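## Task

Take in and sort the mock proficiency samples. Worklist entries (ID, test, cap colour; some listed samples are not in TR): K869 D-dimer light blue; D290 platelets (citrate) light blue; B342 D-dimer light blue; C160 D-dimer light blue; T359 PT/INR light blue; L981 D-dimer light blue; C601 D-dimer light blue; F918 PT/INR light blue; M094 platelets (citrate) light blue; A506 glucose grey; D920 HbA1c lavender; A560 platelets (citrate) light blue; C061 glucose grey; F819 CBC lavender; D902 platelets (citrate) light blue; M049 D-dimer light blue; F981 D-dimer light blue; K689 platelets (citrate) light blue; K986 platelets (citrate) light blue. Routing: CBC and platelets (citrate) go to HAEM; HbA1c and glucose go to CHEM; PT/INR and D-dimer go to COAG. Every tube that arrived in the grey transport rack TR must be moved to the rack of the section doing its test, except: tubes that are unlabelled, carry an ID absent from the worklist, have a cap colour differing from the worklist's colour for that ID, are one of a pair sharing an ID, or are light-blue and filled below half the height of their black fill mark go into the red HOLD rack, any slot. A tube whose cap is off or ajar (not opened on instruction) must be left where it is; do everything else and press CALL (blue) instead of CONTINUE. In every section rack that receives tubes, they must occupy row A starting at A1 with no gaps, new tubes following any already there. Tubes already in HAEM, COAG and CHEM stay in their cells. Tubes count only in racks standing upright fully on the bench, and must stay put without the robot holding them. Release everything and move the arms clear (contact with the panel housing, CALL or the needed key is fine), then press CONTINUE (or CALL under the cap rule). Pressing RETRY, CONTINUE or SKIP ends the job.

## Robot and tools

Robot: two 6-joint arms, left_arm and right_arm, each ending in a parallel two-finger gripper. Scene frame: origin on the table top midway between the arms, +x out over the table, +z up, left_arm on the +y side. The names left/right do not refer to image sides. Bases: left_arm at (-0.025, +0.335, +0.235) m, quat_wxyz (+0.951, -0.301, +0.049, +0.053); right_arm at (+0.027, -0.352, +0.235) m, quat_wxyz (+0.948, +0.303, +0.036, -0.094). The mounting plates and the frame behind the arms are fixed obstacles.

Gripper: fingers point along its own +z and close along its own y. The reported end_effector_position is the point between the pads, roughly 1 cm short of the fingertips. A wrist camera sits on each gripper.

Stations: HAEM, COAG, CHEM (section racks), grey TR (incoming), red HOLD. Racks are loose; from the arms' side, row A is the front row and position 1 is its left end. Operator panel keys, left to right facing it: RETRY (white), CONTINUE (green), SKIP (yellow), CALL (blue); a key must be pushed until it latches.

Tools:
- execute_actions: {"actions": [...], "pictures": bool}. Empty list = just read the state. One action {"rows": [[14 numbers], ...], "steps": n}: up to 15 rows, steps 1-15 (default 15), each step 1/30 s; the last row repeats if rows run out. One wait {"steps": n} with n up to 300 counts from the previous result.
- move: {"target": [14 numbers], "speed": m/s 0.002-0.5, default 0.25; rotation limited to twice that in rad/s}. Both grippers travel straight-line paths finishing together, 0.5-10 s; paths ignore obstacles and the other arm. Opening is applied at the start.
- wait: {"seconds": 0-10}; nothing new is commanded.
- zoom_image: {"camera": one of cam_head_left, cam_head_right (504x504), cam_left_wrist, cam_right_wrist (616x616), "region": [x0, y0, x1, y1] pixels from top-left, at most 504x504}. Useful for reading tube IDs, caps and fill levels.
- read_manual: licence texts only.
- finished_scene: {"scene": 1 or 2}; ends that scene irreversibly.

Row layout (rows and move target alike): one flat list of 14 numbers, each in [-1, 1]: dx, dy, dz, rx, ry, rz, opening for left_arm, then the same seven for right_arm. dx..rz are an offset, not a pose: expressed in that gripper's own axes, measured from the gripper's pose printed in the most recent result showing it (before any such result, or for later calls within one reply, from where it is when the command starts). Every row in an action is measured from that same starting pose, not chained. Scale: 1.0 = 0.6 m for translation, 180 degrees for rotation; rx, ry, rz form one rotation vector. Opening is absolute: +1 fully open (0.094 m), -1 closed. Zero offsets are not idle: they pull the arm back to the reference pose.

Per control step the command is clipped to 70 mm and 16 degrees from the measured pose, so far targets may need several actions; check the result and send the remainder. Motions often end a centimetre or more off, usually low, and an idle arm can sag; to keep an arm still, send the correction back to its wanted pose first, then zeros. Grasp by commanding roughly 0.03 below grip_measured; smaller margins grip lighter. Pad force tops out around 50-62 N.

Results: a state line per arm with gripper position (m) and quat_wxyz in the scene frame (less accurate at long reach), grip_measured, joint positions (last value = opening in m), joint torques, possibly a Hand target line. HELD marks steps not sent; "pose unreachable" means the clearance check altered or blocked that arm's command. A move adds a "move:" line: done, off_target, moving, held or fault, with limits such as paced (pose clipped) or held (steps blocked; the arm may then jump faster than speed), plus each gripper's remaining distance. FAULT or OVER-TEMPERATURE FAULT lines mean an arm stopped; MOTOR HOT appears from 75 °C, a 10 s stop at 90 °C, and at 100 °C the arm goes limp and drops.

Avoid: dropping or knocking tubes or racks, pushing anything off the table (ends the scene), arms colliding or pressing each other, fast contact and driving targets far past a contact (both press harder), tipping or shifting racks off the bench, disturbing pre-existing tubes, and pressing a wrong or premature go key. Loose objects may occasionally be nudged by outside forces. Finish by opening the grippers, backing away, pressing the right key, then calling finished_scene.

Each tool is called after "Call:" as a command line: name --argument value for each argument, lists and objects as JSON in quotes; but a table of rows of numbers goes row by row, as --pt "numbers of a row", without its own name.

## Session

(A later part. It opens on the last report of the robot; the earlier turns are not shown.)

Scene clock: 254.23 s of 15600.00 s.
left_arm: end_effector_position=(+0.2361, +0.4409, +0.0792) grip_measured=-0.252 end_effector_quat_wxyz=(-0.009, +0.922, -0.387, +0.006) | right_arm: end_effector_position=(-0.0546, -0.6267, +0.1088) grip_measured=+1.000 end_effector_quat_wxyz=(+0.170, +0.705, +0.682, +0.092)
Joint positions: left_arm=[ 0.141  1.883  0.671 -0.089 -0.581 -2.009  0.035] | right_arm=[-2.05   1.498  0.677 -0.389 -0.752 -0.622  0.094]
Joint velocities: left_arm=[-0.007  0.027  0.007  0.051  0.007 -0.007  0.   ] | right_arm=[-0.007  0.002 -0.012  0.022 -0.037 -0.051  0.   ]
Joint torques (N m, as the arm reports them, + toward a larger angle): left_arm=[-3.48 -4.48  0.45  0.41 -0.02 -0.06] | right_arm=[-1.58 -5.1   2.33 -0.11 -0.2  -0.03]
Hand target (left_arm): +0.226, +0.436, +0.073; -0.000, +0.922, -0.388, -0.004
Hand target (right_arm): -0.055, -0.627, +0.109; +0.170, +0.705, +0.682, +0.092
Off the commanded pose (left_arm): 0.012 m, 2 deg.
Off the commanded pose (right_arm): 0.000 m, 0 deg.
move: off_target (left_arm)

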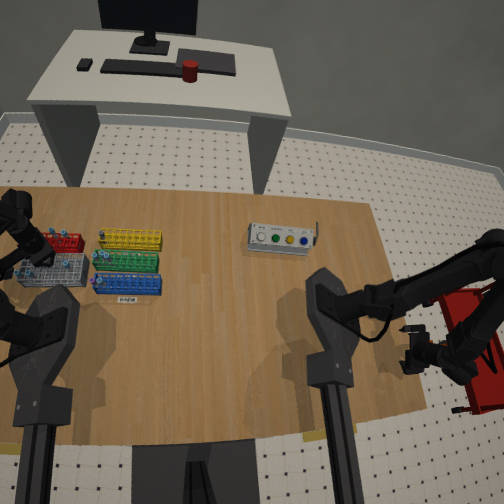

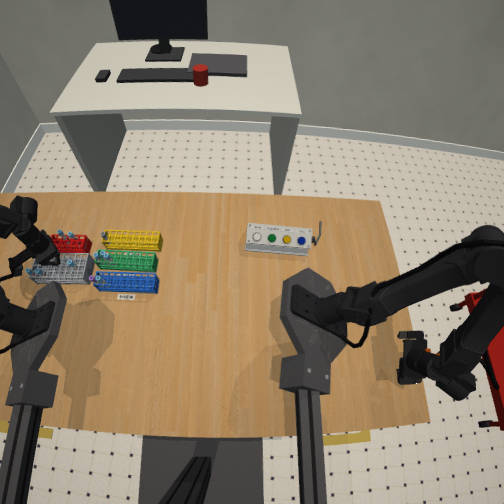

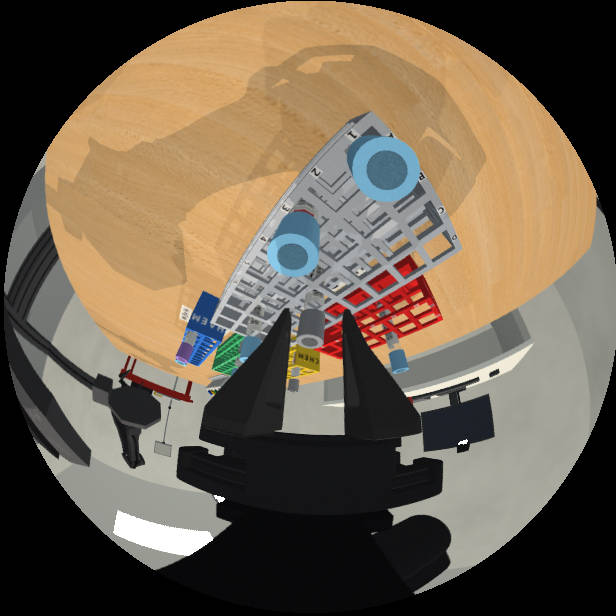

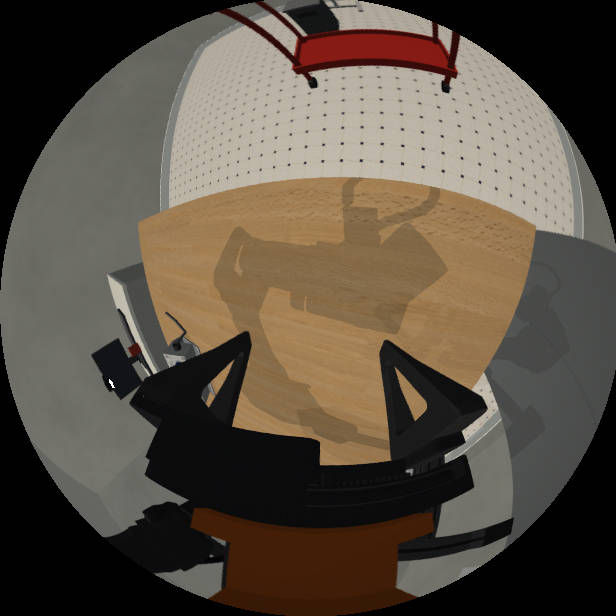

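Call:
execute_actions --actions '[{"rows":[[0,0,0,0,0,0,-0.71,0,0,0,0,0,0,1]],"steps":10}]' --pictures false

Call:
move --target '[0.007,-0.005,-0.185,0,0,0.25,-0.71,0,0,0,0,0,0,1]' --speed 0.3

Call:
move --target '[0.29,-0.165,-0.01,0,0,0.98,-0.71,0,0,0,0,0,0,1]' --speed 0.5

Call:
zoom_image --camera "cam_left_wrist" --region '[260,210,380,330]'

Scene clock: 260.20 s of 15600.00 s.
left_arm: end_effector_position=(+0.2363, +0.4410, +0.0792) grip_measured=-0.697 end_effector_quat_wxyz=(-0.010, +0.923, -0.386, +0.007) | right_arm: end_effector_position=(-0.0546, -0.6267, +0.1088) grip_measured=+1.000 end_effector_quat_wxyz=(+0.170, +0.705, +0.682, +0.092)
Joint positions: left_arm=[ 0.141  1.883  0.671 -0.088 -0.581 -2.01   0.014] | right_arm=[-2.05   1.498  0.677 -0.389 -0.752 -0.622  0.094]
Joint velocities: left_arm=[-0.007 -0.002  0.017 -0.007  0.051 -0.007  0.   ] | right_arm=[-0.027 -0.017  0.012 -0.037 -0.022  0.022  0.   ]
Joint torques (N m, as the arm reports them, + toward a larger angle): left_arm=[-4.09 -6.    1.61  0.28 -0.03  0.  ] | right_arm=[-1.51 -4.95  2.33 -0.11 -0.2  -0.03]
Hand target (left_arm): +0.236, +0.441, +0.079; -0.009, +0.922, -0.387, +0.006
Hand target (right_arm): -0.055, -0.627, +0.109; +0.170, +0.705, +0.682, +0.092
Off the commanded pose (left_arm): 0.000 m, 0 deg.
Off the commanded pose (right_arm): 0.000 m, 0 deg.
Steps of this call (steps 1 to 90: nothing new was sent; then 2.63 s passed at rest; steps 91 to 100: all 10 steps of this action). Readings (end_effector_position):
91: left_arm (+0.2363, +0.4410, +0.0792) | right_arm (-0.0546, -0.6267, +0.1088)
92: left_arm (+0.2363, +0.4410, +0.0792) | right_arm (-0.0546, -0.6267, +0.1088)
94: left_arm (+0.2363, +0.4410, +0.0792) | right_arm (-0.0546, -0.6267, +0.1088)
98: left_arm (+0.2363, +0.4410, +0.0792) | right_arm (-0.0546, -0.6267, +0.1088)
100: the state above

Scene clock: 262.40 s of 15600.00 s.
left_arm: end_effector_position=(+0.2342, +0.4339, +0.1807) grip_measured=-0.697 end_effector_quat_wxyz=(-0.004, -0.709, +0.705, -0.003) | right_arm: end_effector_position=(-0.0546, -0.6267, +0.1088) grip_measured=+1.000 end_effector_quat_wxyz=(+0.170, +0.705, +0.682, +0.092)
Joint positions: left_arm=[-0.094  1.615  0.799 -0.67  -0.604 -1.534  0.014] | right_arm=[-2.05   1.498  0.677 -0.389 -0.752 -0.622  0.094]
Joint velocities: left_arm=[-0.007  0.007 -0.007 -0.066  0.022  0.022  0.   ] | right_arm=[ 0.002 -0.002  0.012  0.007 -0.051  0.007  0.   ]
Joint torques (N m, as the arm reports them, + toward a larger angle): left_arm=[-5.06 -6.31  4.99  0.01 -0.21  0.01] | right_arm=[-1.52 -5.12  2.31 -0.12 -0.18 -0.02]
Hand target (left_arm): +0.240, +0.439, +0.191; -0.012, +0.705, -0.709, +0.004
Hand target (right_arm): -0.055, -0.627, +0.109; +0.170, +0.705, +0.682, +0.092
Off the commanded pose (left_arm): 0.012 m, 2 deg.
Off the commanded pose (right_arm): 0.000 m, 0 deg.
move: off_target (left_arm)

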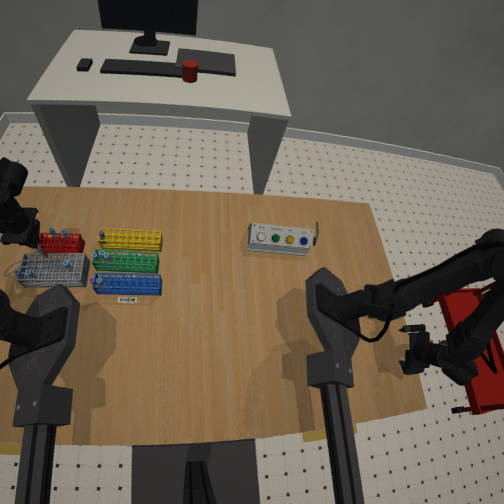

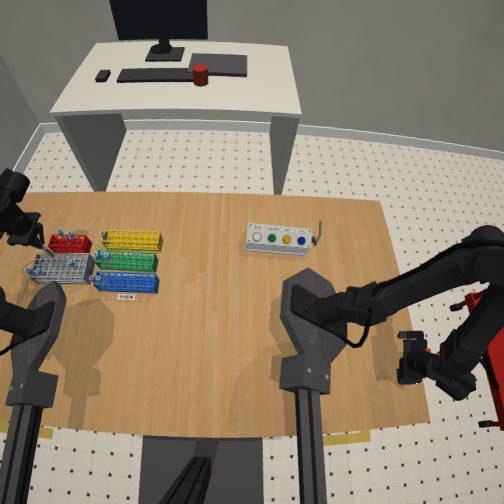

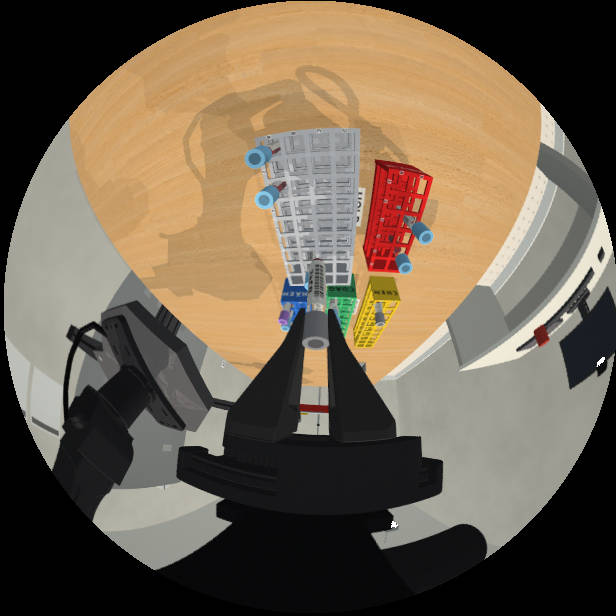

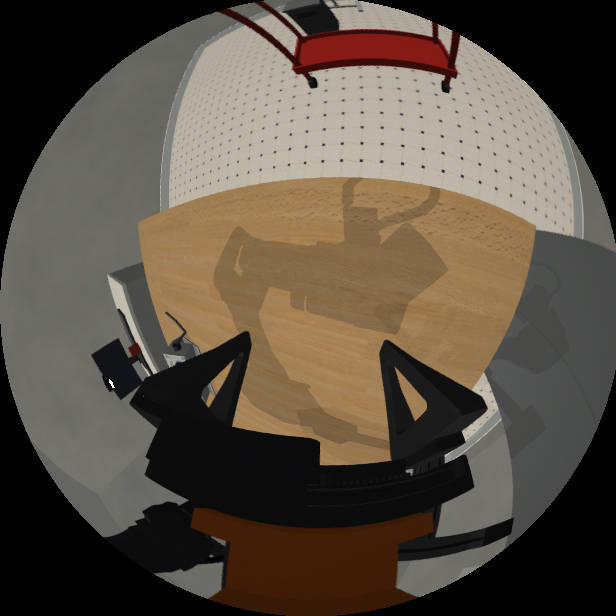

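Scene clock: 266.20 s of 15600.00 s.
left_arm: end_effector_position=(+0.3317, +0.2670, +0.1851) grip_measured=-0.697 end_effector_quat_wxyz=(+0.004, +0.670, +0.742, +0.003) | right_arm: end_effector_position=(-0.0546, -0.6267, +0.1088) grip_measured=+1.000 end_effector_quat_wxyz=(+0.170, +0.705, +0.682, +0.092)
Joint positions: left_arm=[-0.488  2.285  1.347 -0.811 -0.597  1.039  0.014] | right_arm=[-2.05   1.498  0.677 -0.389 -0.752 -0.622  0.094]
Joint velocities: left_arm=[ 0.002  0.012  0.002 -0.051 -0.007 -0.051 -0.   ] | right_arm=[-0.012 -0.002 -0.002 -0.051  0.081 -0.051  0.   ]
Joint torques (N m, as the arm reports them, + toward a larger angle): left_arm=[-7.63 -6.51  5.59  0.09  0.14  0.09] | right_arm=[-1.48 -5.12  2.29 -0.13 -0.17 -0.01]
Hand target (left_arm): +0.331, +0.257, +0.188; +0.006, +0.682, +0.731, -0.005
Hand target (right_arm): -0.055, -0.627, +0.109; +0.170, +0.705, +0.682, +0.092
Off the commanded pose (left_arm): 0.008 m, 2 deg.
Off the commanded pose (right_arm): 0.000 m, 0 deg.
move: done

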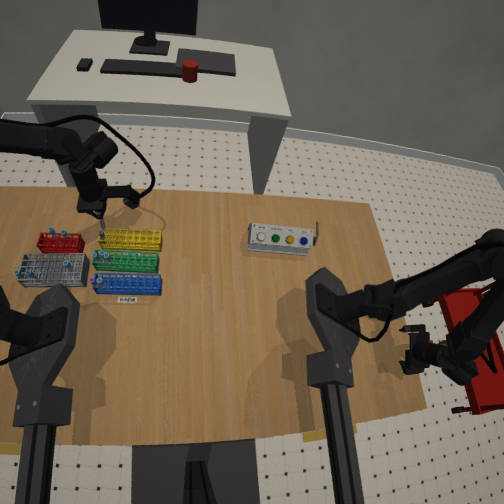

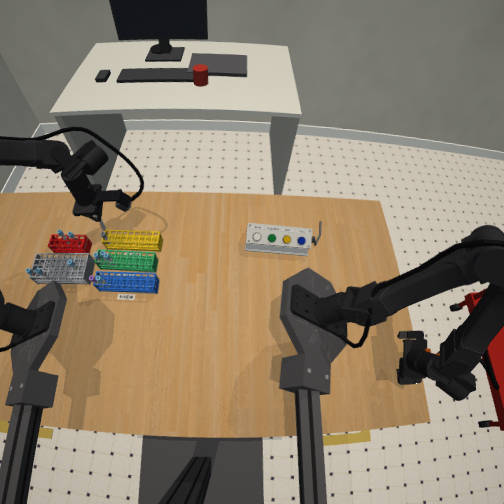

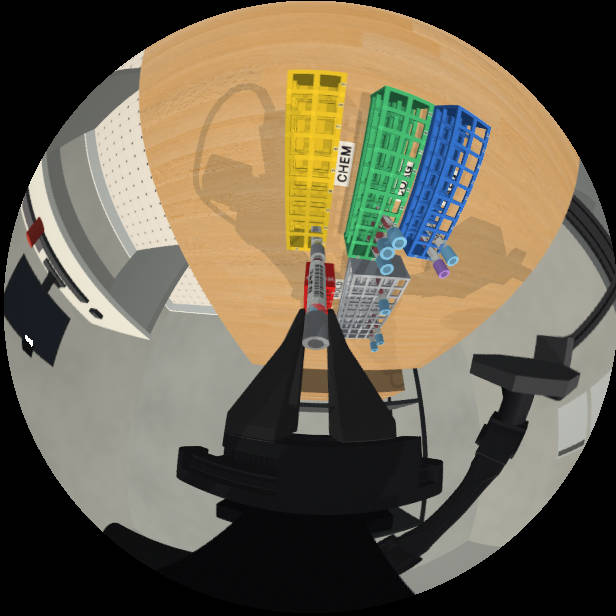

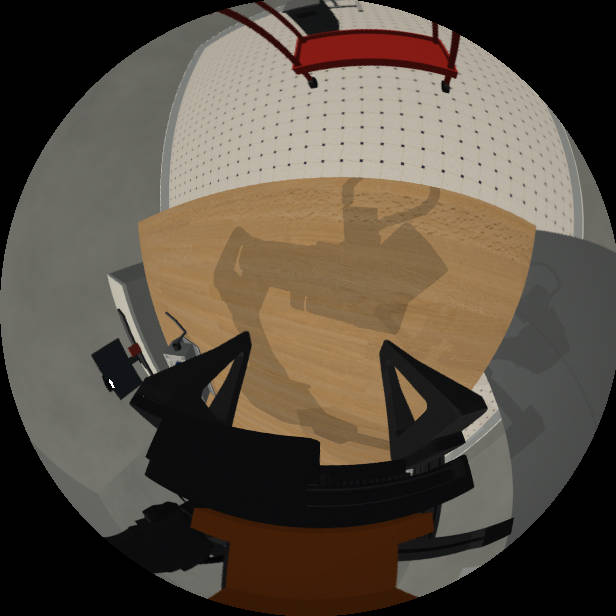

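Region (260, 210, 380, 330) of cam_left_wrist's 616x616 image, scaled by 4.200, with more detail than that image has.

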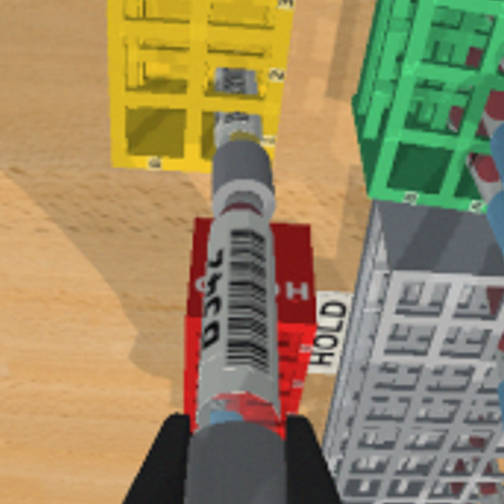

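B342 has a grey cap, so it goes to HOLD.

Call:
move --target '[0.346,0.022,0,0,0,0.032,-0.71,0,0,0,0,0,0,1]' --speed 0.3

Call:
move --target '[0,0,0.09,0,0,0,-0.71,0,0,0,0,0,0,1]' --speed 0.1

Call:
zoom_image --camera "cam_left_wrist" --region '[260,210,380,330]'

Scene clock: 275.07 s of 15600.00 s.
left_arm: end_effector_position=(+0.3211, +0.4795, +0.1768) grip_measured=-0.697 end_effector_quat_wxyz=(-0.018, +0.706, +0.708, -0.001) | right_arm: end_effector_position=(-0.0546, -0.6267, +0.1088) grip_measured=+1.000 end_effector_quat_wxyz=(+0.170, +0.705, +0.682, +0.092)
Joint positions: left_arm=[-0.002  1.885  1.239 -0.801 -0.631  1.708  0.014] | right_arm=[-2.05   1.498  0.677 -0.389 -0.752 -0.622  0.094]
Joint velocities: left_arm=[ 0.007 -0.012  0.007  0.066 -0.037 -0.037  0.   ] | right_arm=[-0.017 -0.002  0.007  0.007  0.037 -0.022  0.   ]
Joint torques (N m, as the arm reports them, + toward a larger angle): left_arm=[-5.92 -8.64  4.17  0.28  0.09  0.04] | right_arm=[-1.53 -5.11  2.29 -0.12 -0.17 -0.02]
Hand target (left_arm): +0.328, +0.477, +0.185; +0.000, +0.707, +0.708, +0.004
Hand target (right_arm): -0.055, -0.627, +0.109; +0.170, +0.705, +0.682, +0.092
Off the commanded pose (left_arm): 0.010 m, 2 deg.
Off the commanded pose (right_arm): 0.000 m, 0 deg.
After step 90, 4.47 s passed at rest.
move: done

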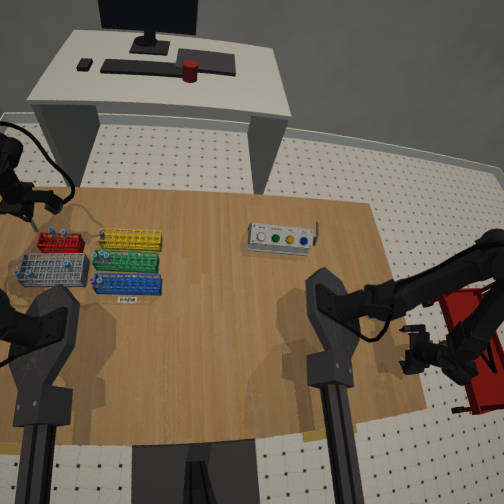

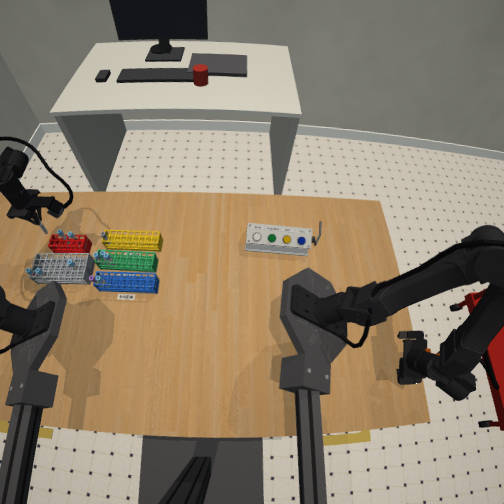

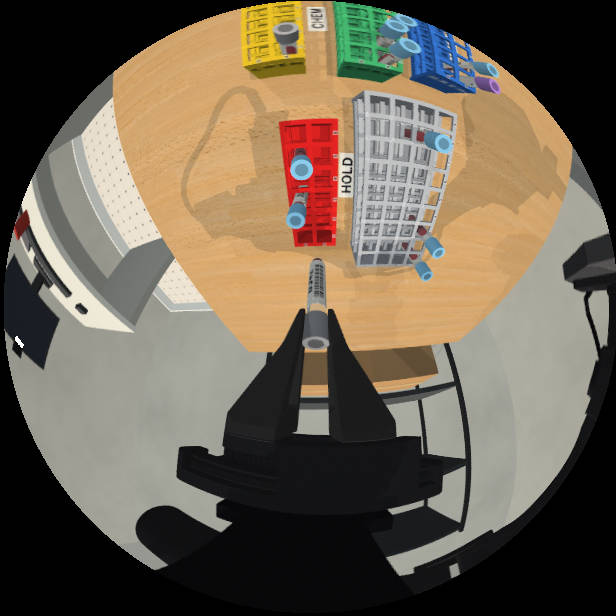

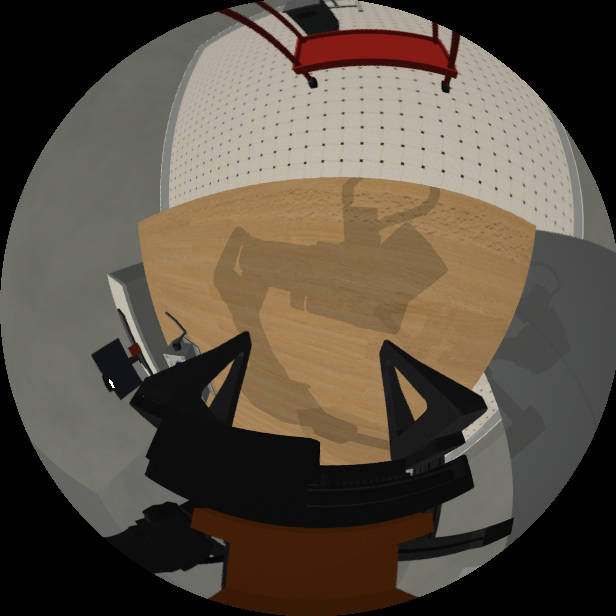

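Scene clock: 276.07 s of 15600.00 s.
left_arm: end_effector_position=(+0.3199, +0.4872, +0.1285) grip_measured=-0.697 end_effector_quat_wxyz=(-0.023, +0.702, +0.712, +0.004) | right_arm: end_effector_position=(-0.0546, -0.6267, +0.1088) grip_measured=+1.000 end_effector_quat_wxyz=(+0.170, +0.705, +0.682, +0.092)
Joint positions: left_arm=[ 0.089  1.958  1.174 -0.596 -0.631  1.81   0.014] | right_arm=[-2.05   1.498  0.677 -0.389 -0.752 -0.622  0.094]
Joint velocities: left_arm=[-0.007 -0.007  0.012  0.007  0.037  0.007 -0.001] | right_arm=[-0.007 -0.012  0.007 -0.066 -0.051 -0.037  0.   ]
Joint torques (N m, as the arm reports them, + toward a larger angle): left_arm=[-5.18 -6.85  2.26  0.45  0.08  0.1 ] | right_arm=[-1.61 -4.99  2.28 -0.12 -0.16 -0.03]
Hand target (left_arm): +0.319, +0.481, +0.123; -0.018, +0.706, +0.708, -0.001
Hand target (right_arm): -0.055, -0.627, +0.109; +0.170, +0.705, +0.682, +0.092
Off the commanded pose (left_arm): 0.009 m, 1 deg.
Off the commanded pose (right_arm): 0.000 m, 0 deg.
move: done

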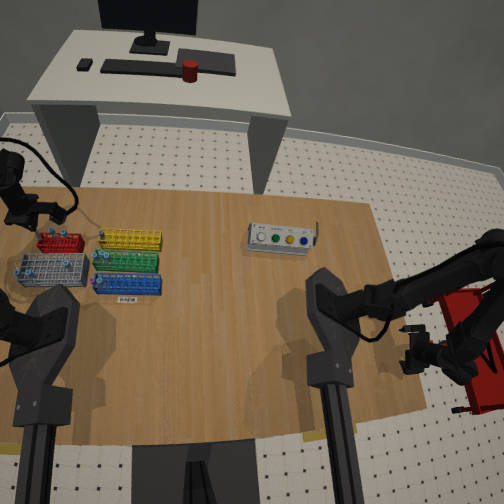

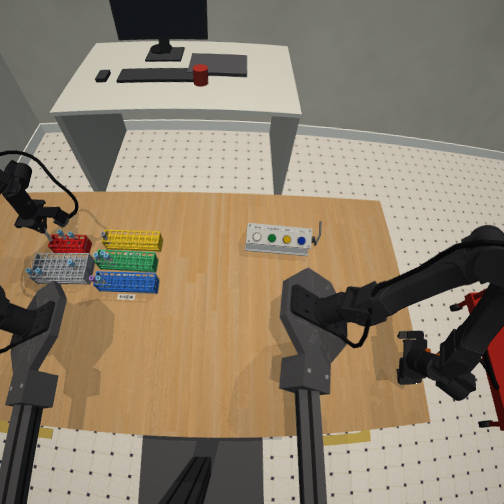

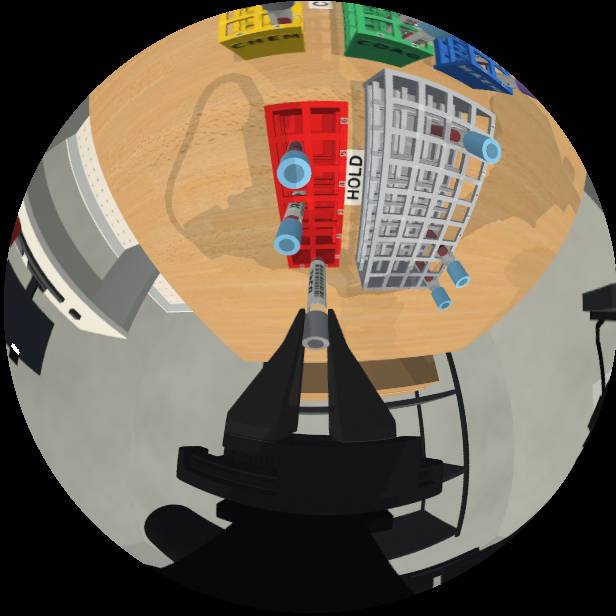

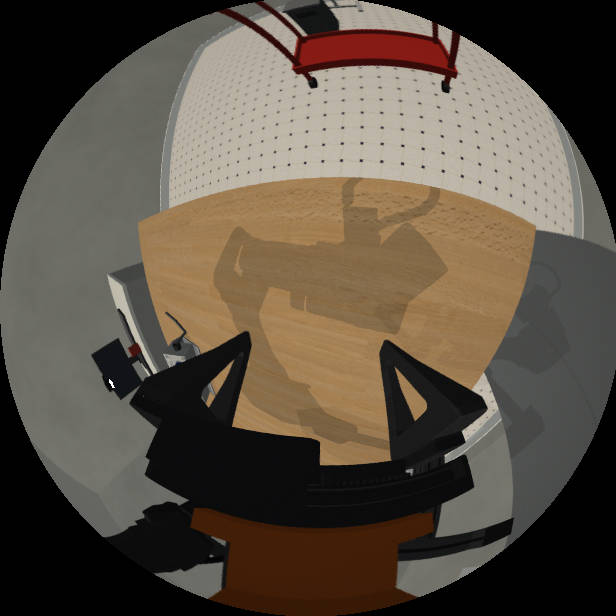

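Region (260, 210, 380, 330) of cam_left_wrist's 616x616 image, scaled by 4.200, with more detail than that image has.

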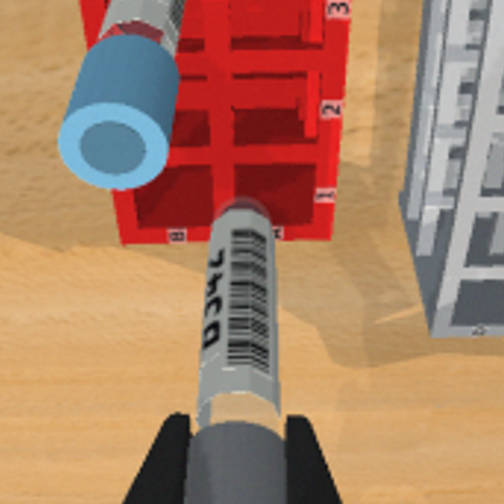

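Call:
move --target '[-0.022,-0.016,0,-0.006,-0.016,0,-0.71,0,0,0,0,0,0,1]' --speed 0.04

Call:
zoom_image --camera "cam_left_wrist" --region '[260,210,380,330]'

Scene clock: 279.70 s of 15600.00 s.
left_arm: end_effector_position=(+0.3101, +0.4772, +0.1249) grip_measured=-0.697 end_effector_quat_wxyz=(-0.014, +0.705, +0.709, -0.007) | right_arm: end_effector_position=(-0.0546, -0.6267, +0.1088) grip_measured=+1.000 end_effector_quat_wxyz=(+0.170, +0.705, +0.682, +0.092)
Joint positions: left_arm=[ 0.089  1.942  1.122 -0.57  -0.604  1.812  0.014] | right_arm=[-2.05   1.498  0.677 -0.389 -0.752 -0.622  0.094]
Joint velocities: left_arm=[ 0.002  0.012  0.007 -0.081 -0.007  0.037  0.   ] | right_arm=[ 0.007 -0.022 -0.007 -0.007 -0.022  0.081  0.   ]
Joint torques (N m, as the arm reports them, + toward a larger angle): left_arm=[-5.14 -9.17  1.91  0.32  0.19 -0.04] | right_arm=[-1.64 -5.04  2.28 -0.14 -0.19  0.  ]
Hand target (left_arm): +0.311, +0.474, +0.128; +0.001, +0.702, +0.712, -0.007
Hand target (right_arm): -0.055, -0.627, +0.109; +0.170, +0.705, +0.682, +0.092
Off the commanded pose (left_arm): 0.005 m, 2 deg.
Off the commanded pose (right_arm): 0.000 m, 0 deg.
move: done

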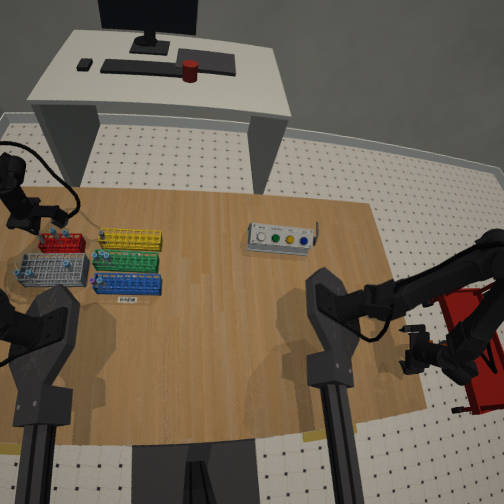

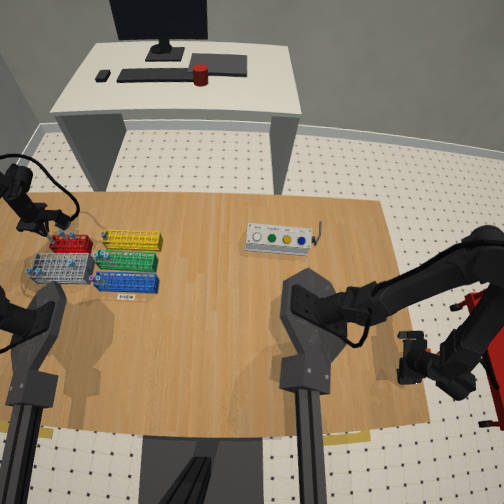

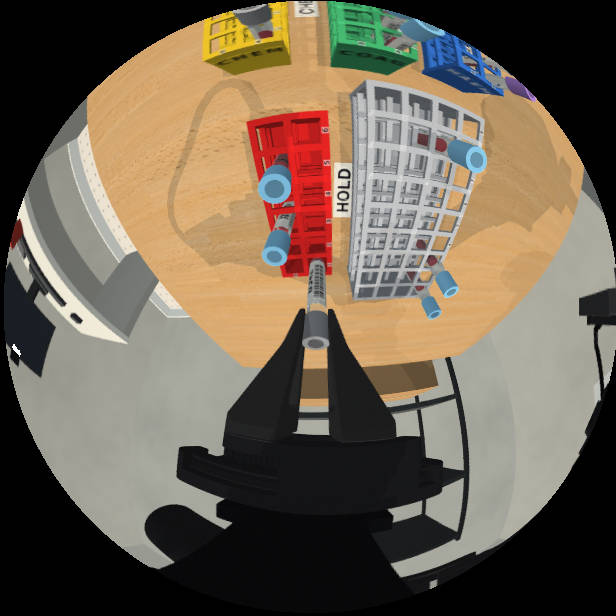

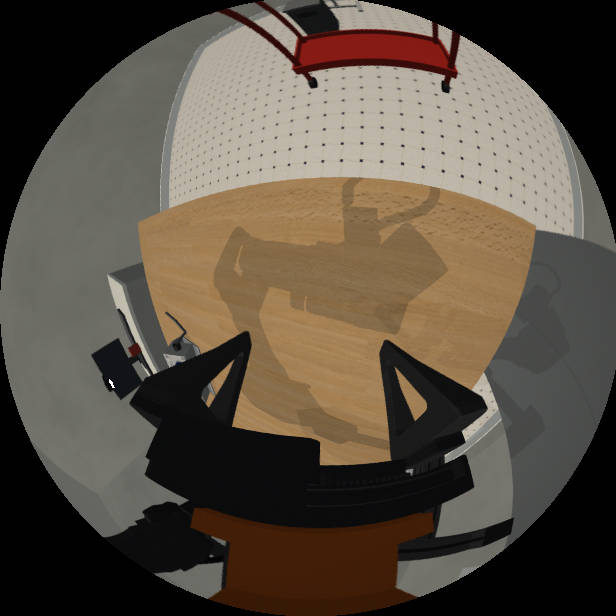

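Region (260, 210, 380, 330) of cam_left_wrist's 616x616 image, scaled by 4.200, with more detail than that image has.

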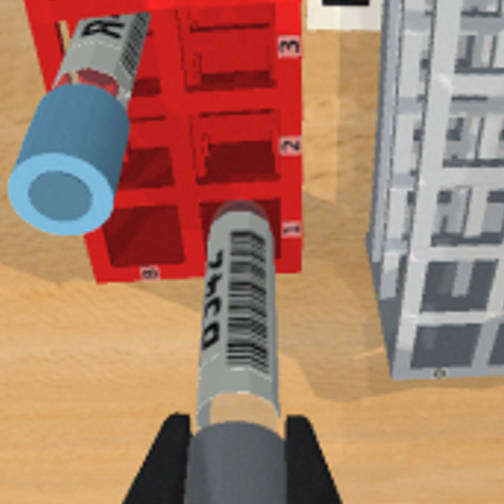

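Call:
move --target '[-0.011,-0.005,0.078,-0.004,-0.003,0,-0.71,0,0,0,0,0,0,1]' --speed 0.05

Scene clock: 283.40 s of 15600.00 s.
left_arm: end_effector_position=(+0.3109, +0.4812, +0.0855) grip_measured=-0.697 end_effector_quat_wxyz=(-0.012, +0.698, +0.716, +0.009) | right_arm: end_effector_position=(-0.0546, -0.6267, +0.1088) grip_measured=+1.000 end_effector_quat_wxyz=(+0.170, +0.705, +0.682, +0.092)
Joint positions: left_arm=[ 0.157  2.016  1.07  -0.364 -0.6    1.891  0.014] | right_arm=[-2.05   1.498  0.677 -0.389 -0.752 -0.622  0.094]
Joint velocities: left_arm=[-0.002  0.007 -0.002  0.066 -0.022 -0.007 -0.   ] | right_arm=[ 0.012 -0.002 -0.017 -0.051 -0.066 -0.007  0.   ]
Joint torques (N m, as the arm reports them, + toward a larger angle): left_arm=[-4.89 -6.34  1.42  0.39  0.11  0.13] | right_arm=[-1.55 -5.    2.22 -0.12 -0.18 -0.01]
Hand target (left_arm): +0.305, +0.471, +0.078; -0.007, +0.705, +0.709, -0.006
Hand target (right_arm): -0.055, -0.627, +0.109; +0.170, +0.705, +0.682, +0.092
Off the commanded pose (left_arm): 0.014 m, 2 deg.
Off the commanded pose (right_arm): 0.000 m, 0 deg.
move: off_target (left_arm)

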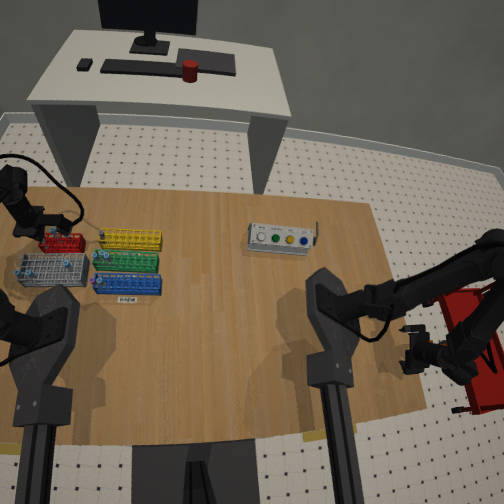

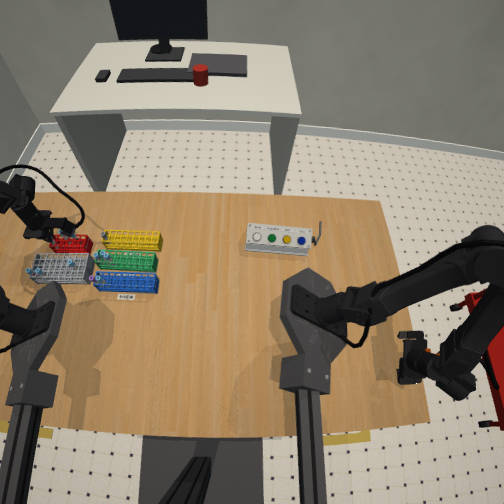

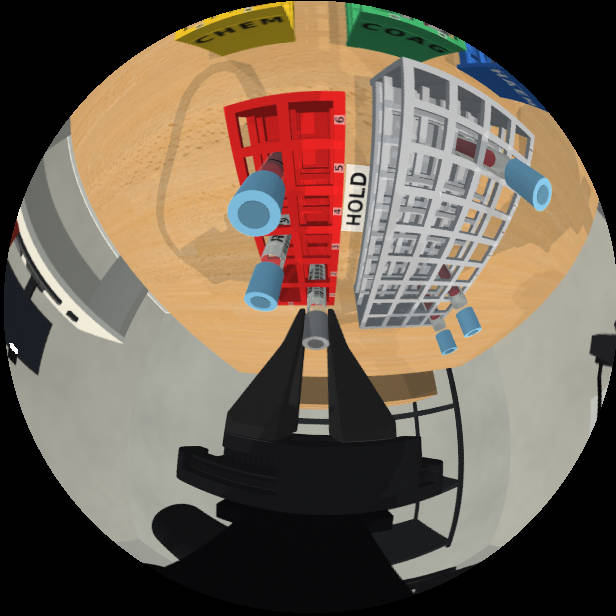

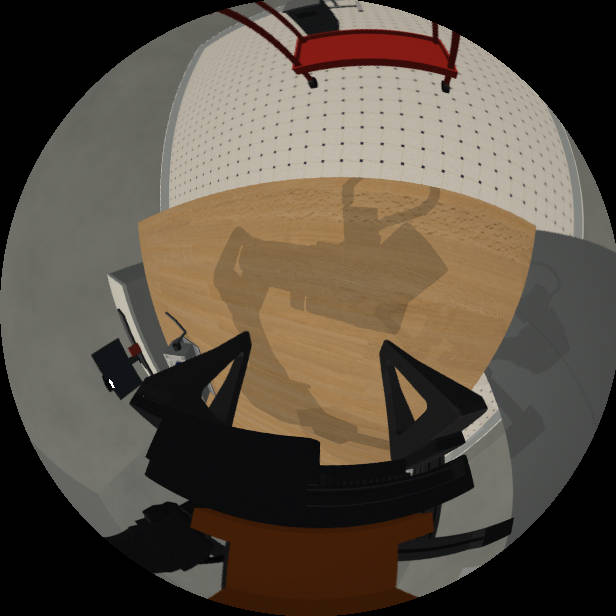

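Call:
move --target '[0,0.01,-0.09,0,-0.009,0,-0.42,0,0,0,0,0,0,1]' --speed 0.12

Call:
move --target '[-0.185,-0.15,-0.01,-0.008,-0.004,0,-0.25,0,0,0,0,0,0,1]'

Scene clock: 287.93 s of 15600.00 s.
left_arm: end_effector_position=(+0.3120, +0.4816, +0.1297) grip_measured=-0.422 end_effector_quat_wxyz=(-0.010, +0.696, +0.718, -0.004) | right_arm: end_effector_position=(-0.0546, -0.6267, +0.1088) grip_measured=+1.000 end_effector_quat_wxyz=(+0.170, +0.705, +0.682, +0.092)
Joint positions: left_arm=[ 0.093  1.925  1.129 -0.58  -0.599  1.797  0.027] | right_arm=[-2.05   1.498  0.677 -0.389 -0.752 -0.622  0.094]
Joint velocities: left_arm=[-0.012  0.002 -0.022 -0.11   0.022 -0.022 -0.   ] | right_arm=[-0.012 -0.017 -0.002 -0.037 -0.007 -0.037  0.   ]
Joint torques (N m, as the arm reports them, + toward a larger angle): left_arm=[-6.33 -8.32  4.47 -0.06  0.03 -0.07] | right_arm=[-1.61 -4.98  2.29 -0.15 -0.16 -0.02]
Hand target (left_arm): +0.318, +0.480, +0.139; -0.001, +0.698, +0.716, -0.001
Hand target (right_arm): -0.055, -0.627, +0.109; +0.170, +0.705, +0.682, +0.092
Off the commanded pose (left_arm): 0.011 m, 1 deg.
Off the commanded pose (right_arm): 0.000 m, 0 deg.
After step 90, 0.43 s passed at rest.
move: off_target (left_arm)

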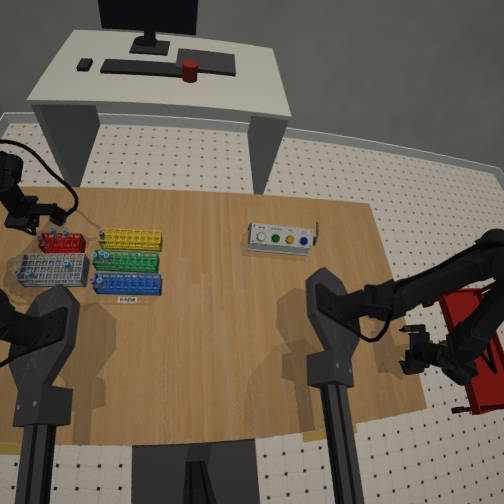

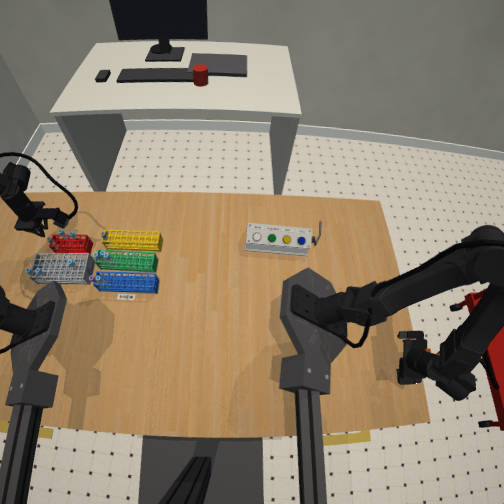

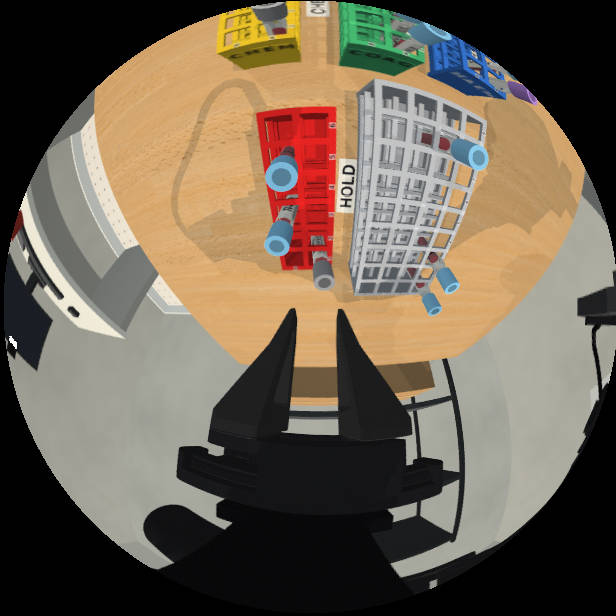

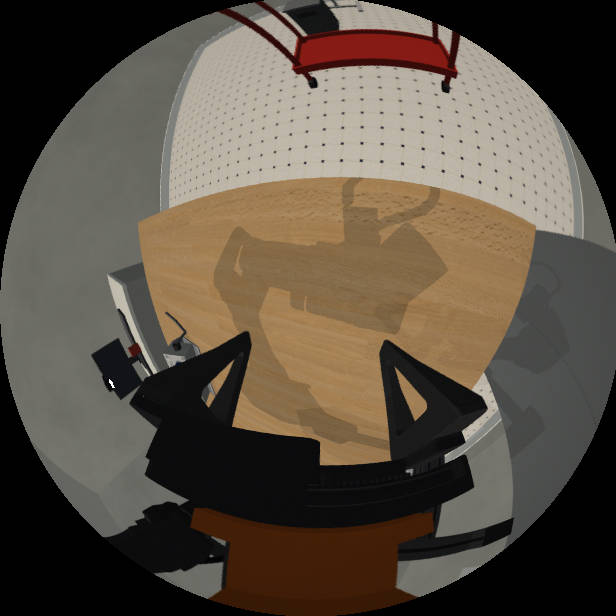

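Scene clock: 289.20 s of 15600.00 s.
left_arm: end_effector_position=(+0.2209, +0.3705, +0.1341) grip_measured=-0.252 end_effector_quat_wxyz=(-0.005, +0.698, +0.716, -0.008) | right_arm: end_effector_position=(-0.0546, -0.6267, +0.1088) grip_measured=+1.000 end_effector_quat_wxyz=(+0.170, +0.705, +0.682, +0.092)
Joint positions: left_arm=[-0.198  1.856  0.683 -0.407 -0.613  1.451  0.035] | right_arm=[-2.05   1.498  0.677 -0.389 -0.752 -0.622  0.094]
Joint velocities: left_arm=[-0.017 -0.002  0.012  0.022 -0.051 -0.022  0.001] | right_arm=[-0.007 -0.012 -0.002  0.007 -0.022  0.022  0.   ]
Joint torques (N m, as the arm reports them, + toward a larger angle): left_arm=[-5.11 -6.27  1.95  0.37  0.   -0.07] | right_arm=[-1.56 -4.99  2.31 -0.13 -0.15 -0.02]
Hand target (left_arm): +0.224, +0.368, +0.138; +0.005, +0.696, +0.718, +0.000
Hand target (right_arm): -0.055, -0.627, +0.109; +0.170, +0.705, +0.682, +0.092
Off the commanded pose (left_arm): 0.006 m, 1 deg.
Off the commanded pose (right_arm): 0.000 m, 0 deg.
move: done

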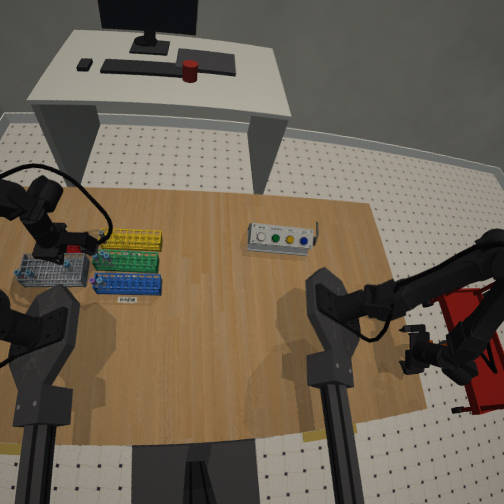

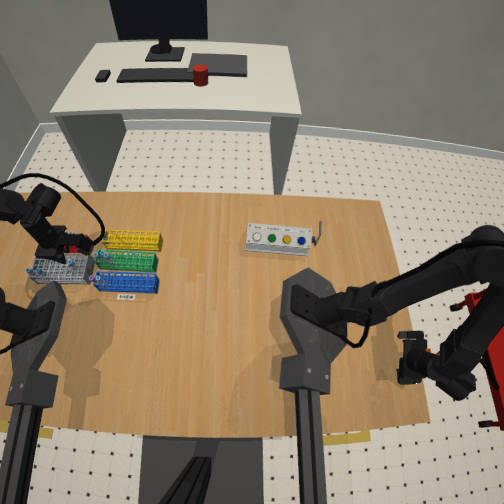

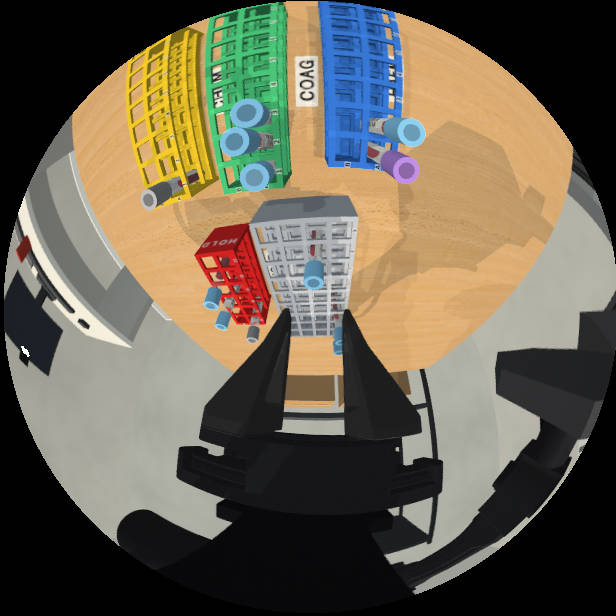

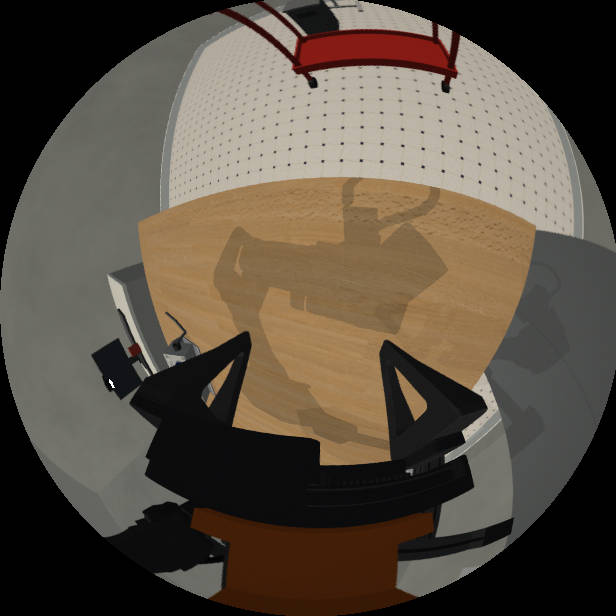

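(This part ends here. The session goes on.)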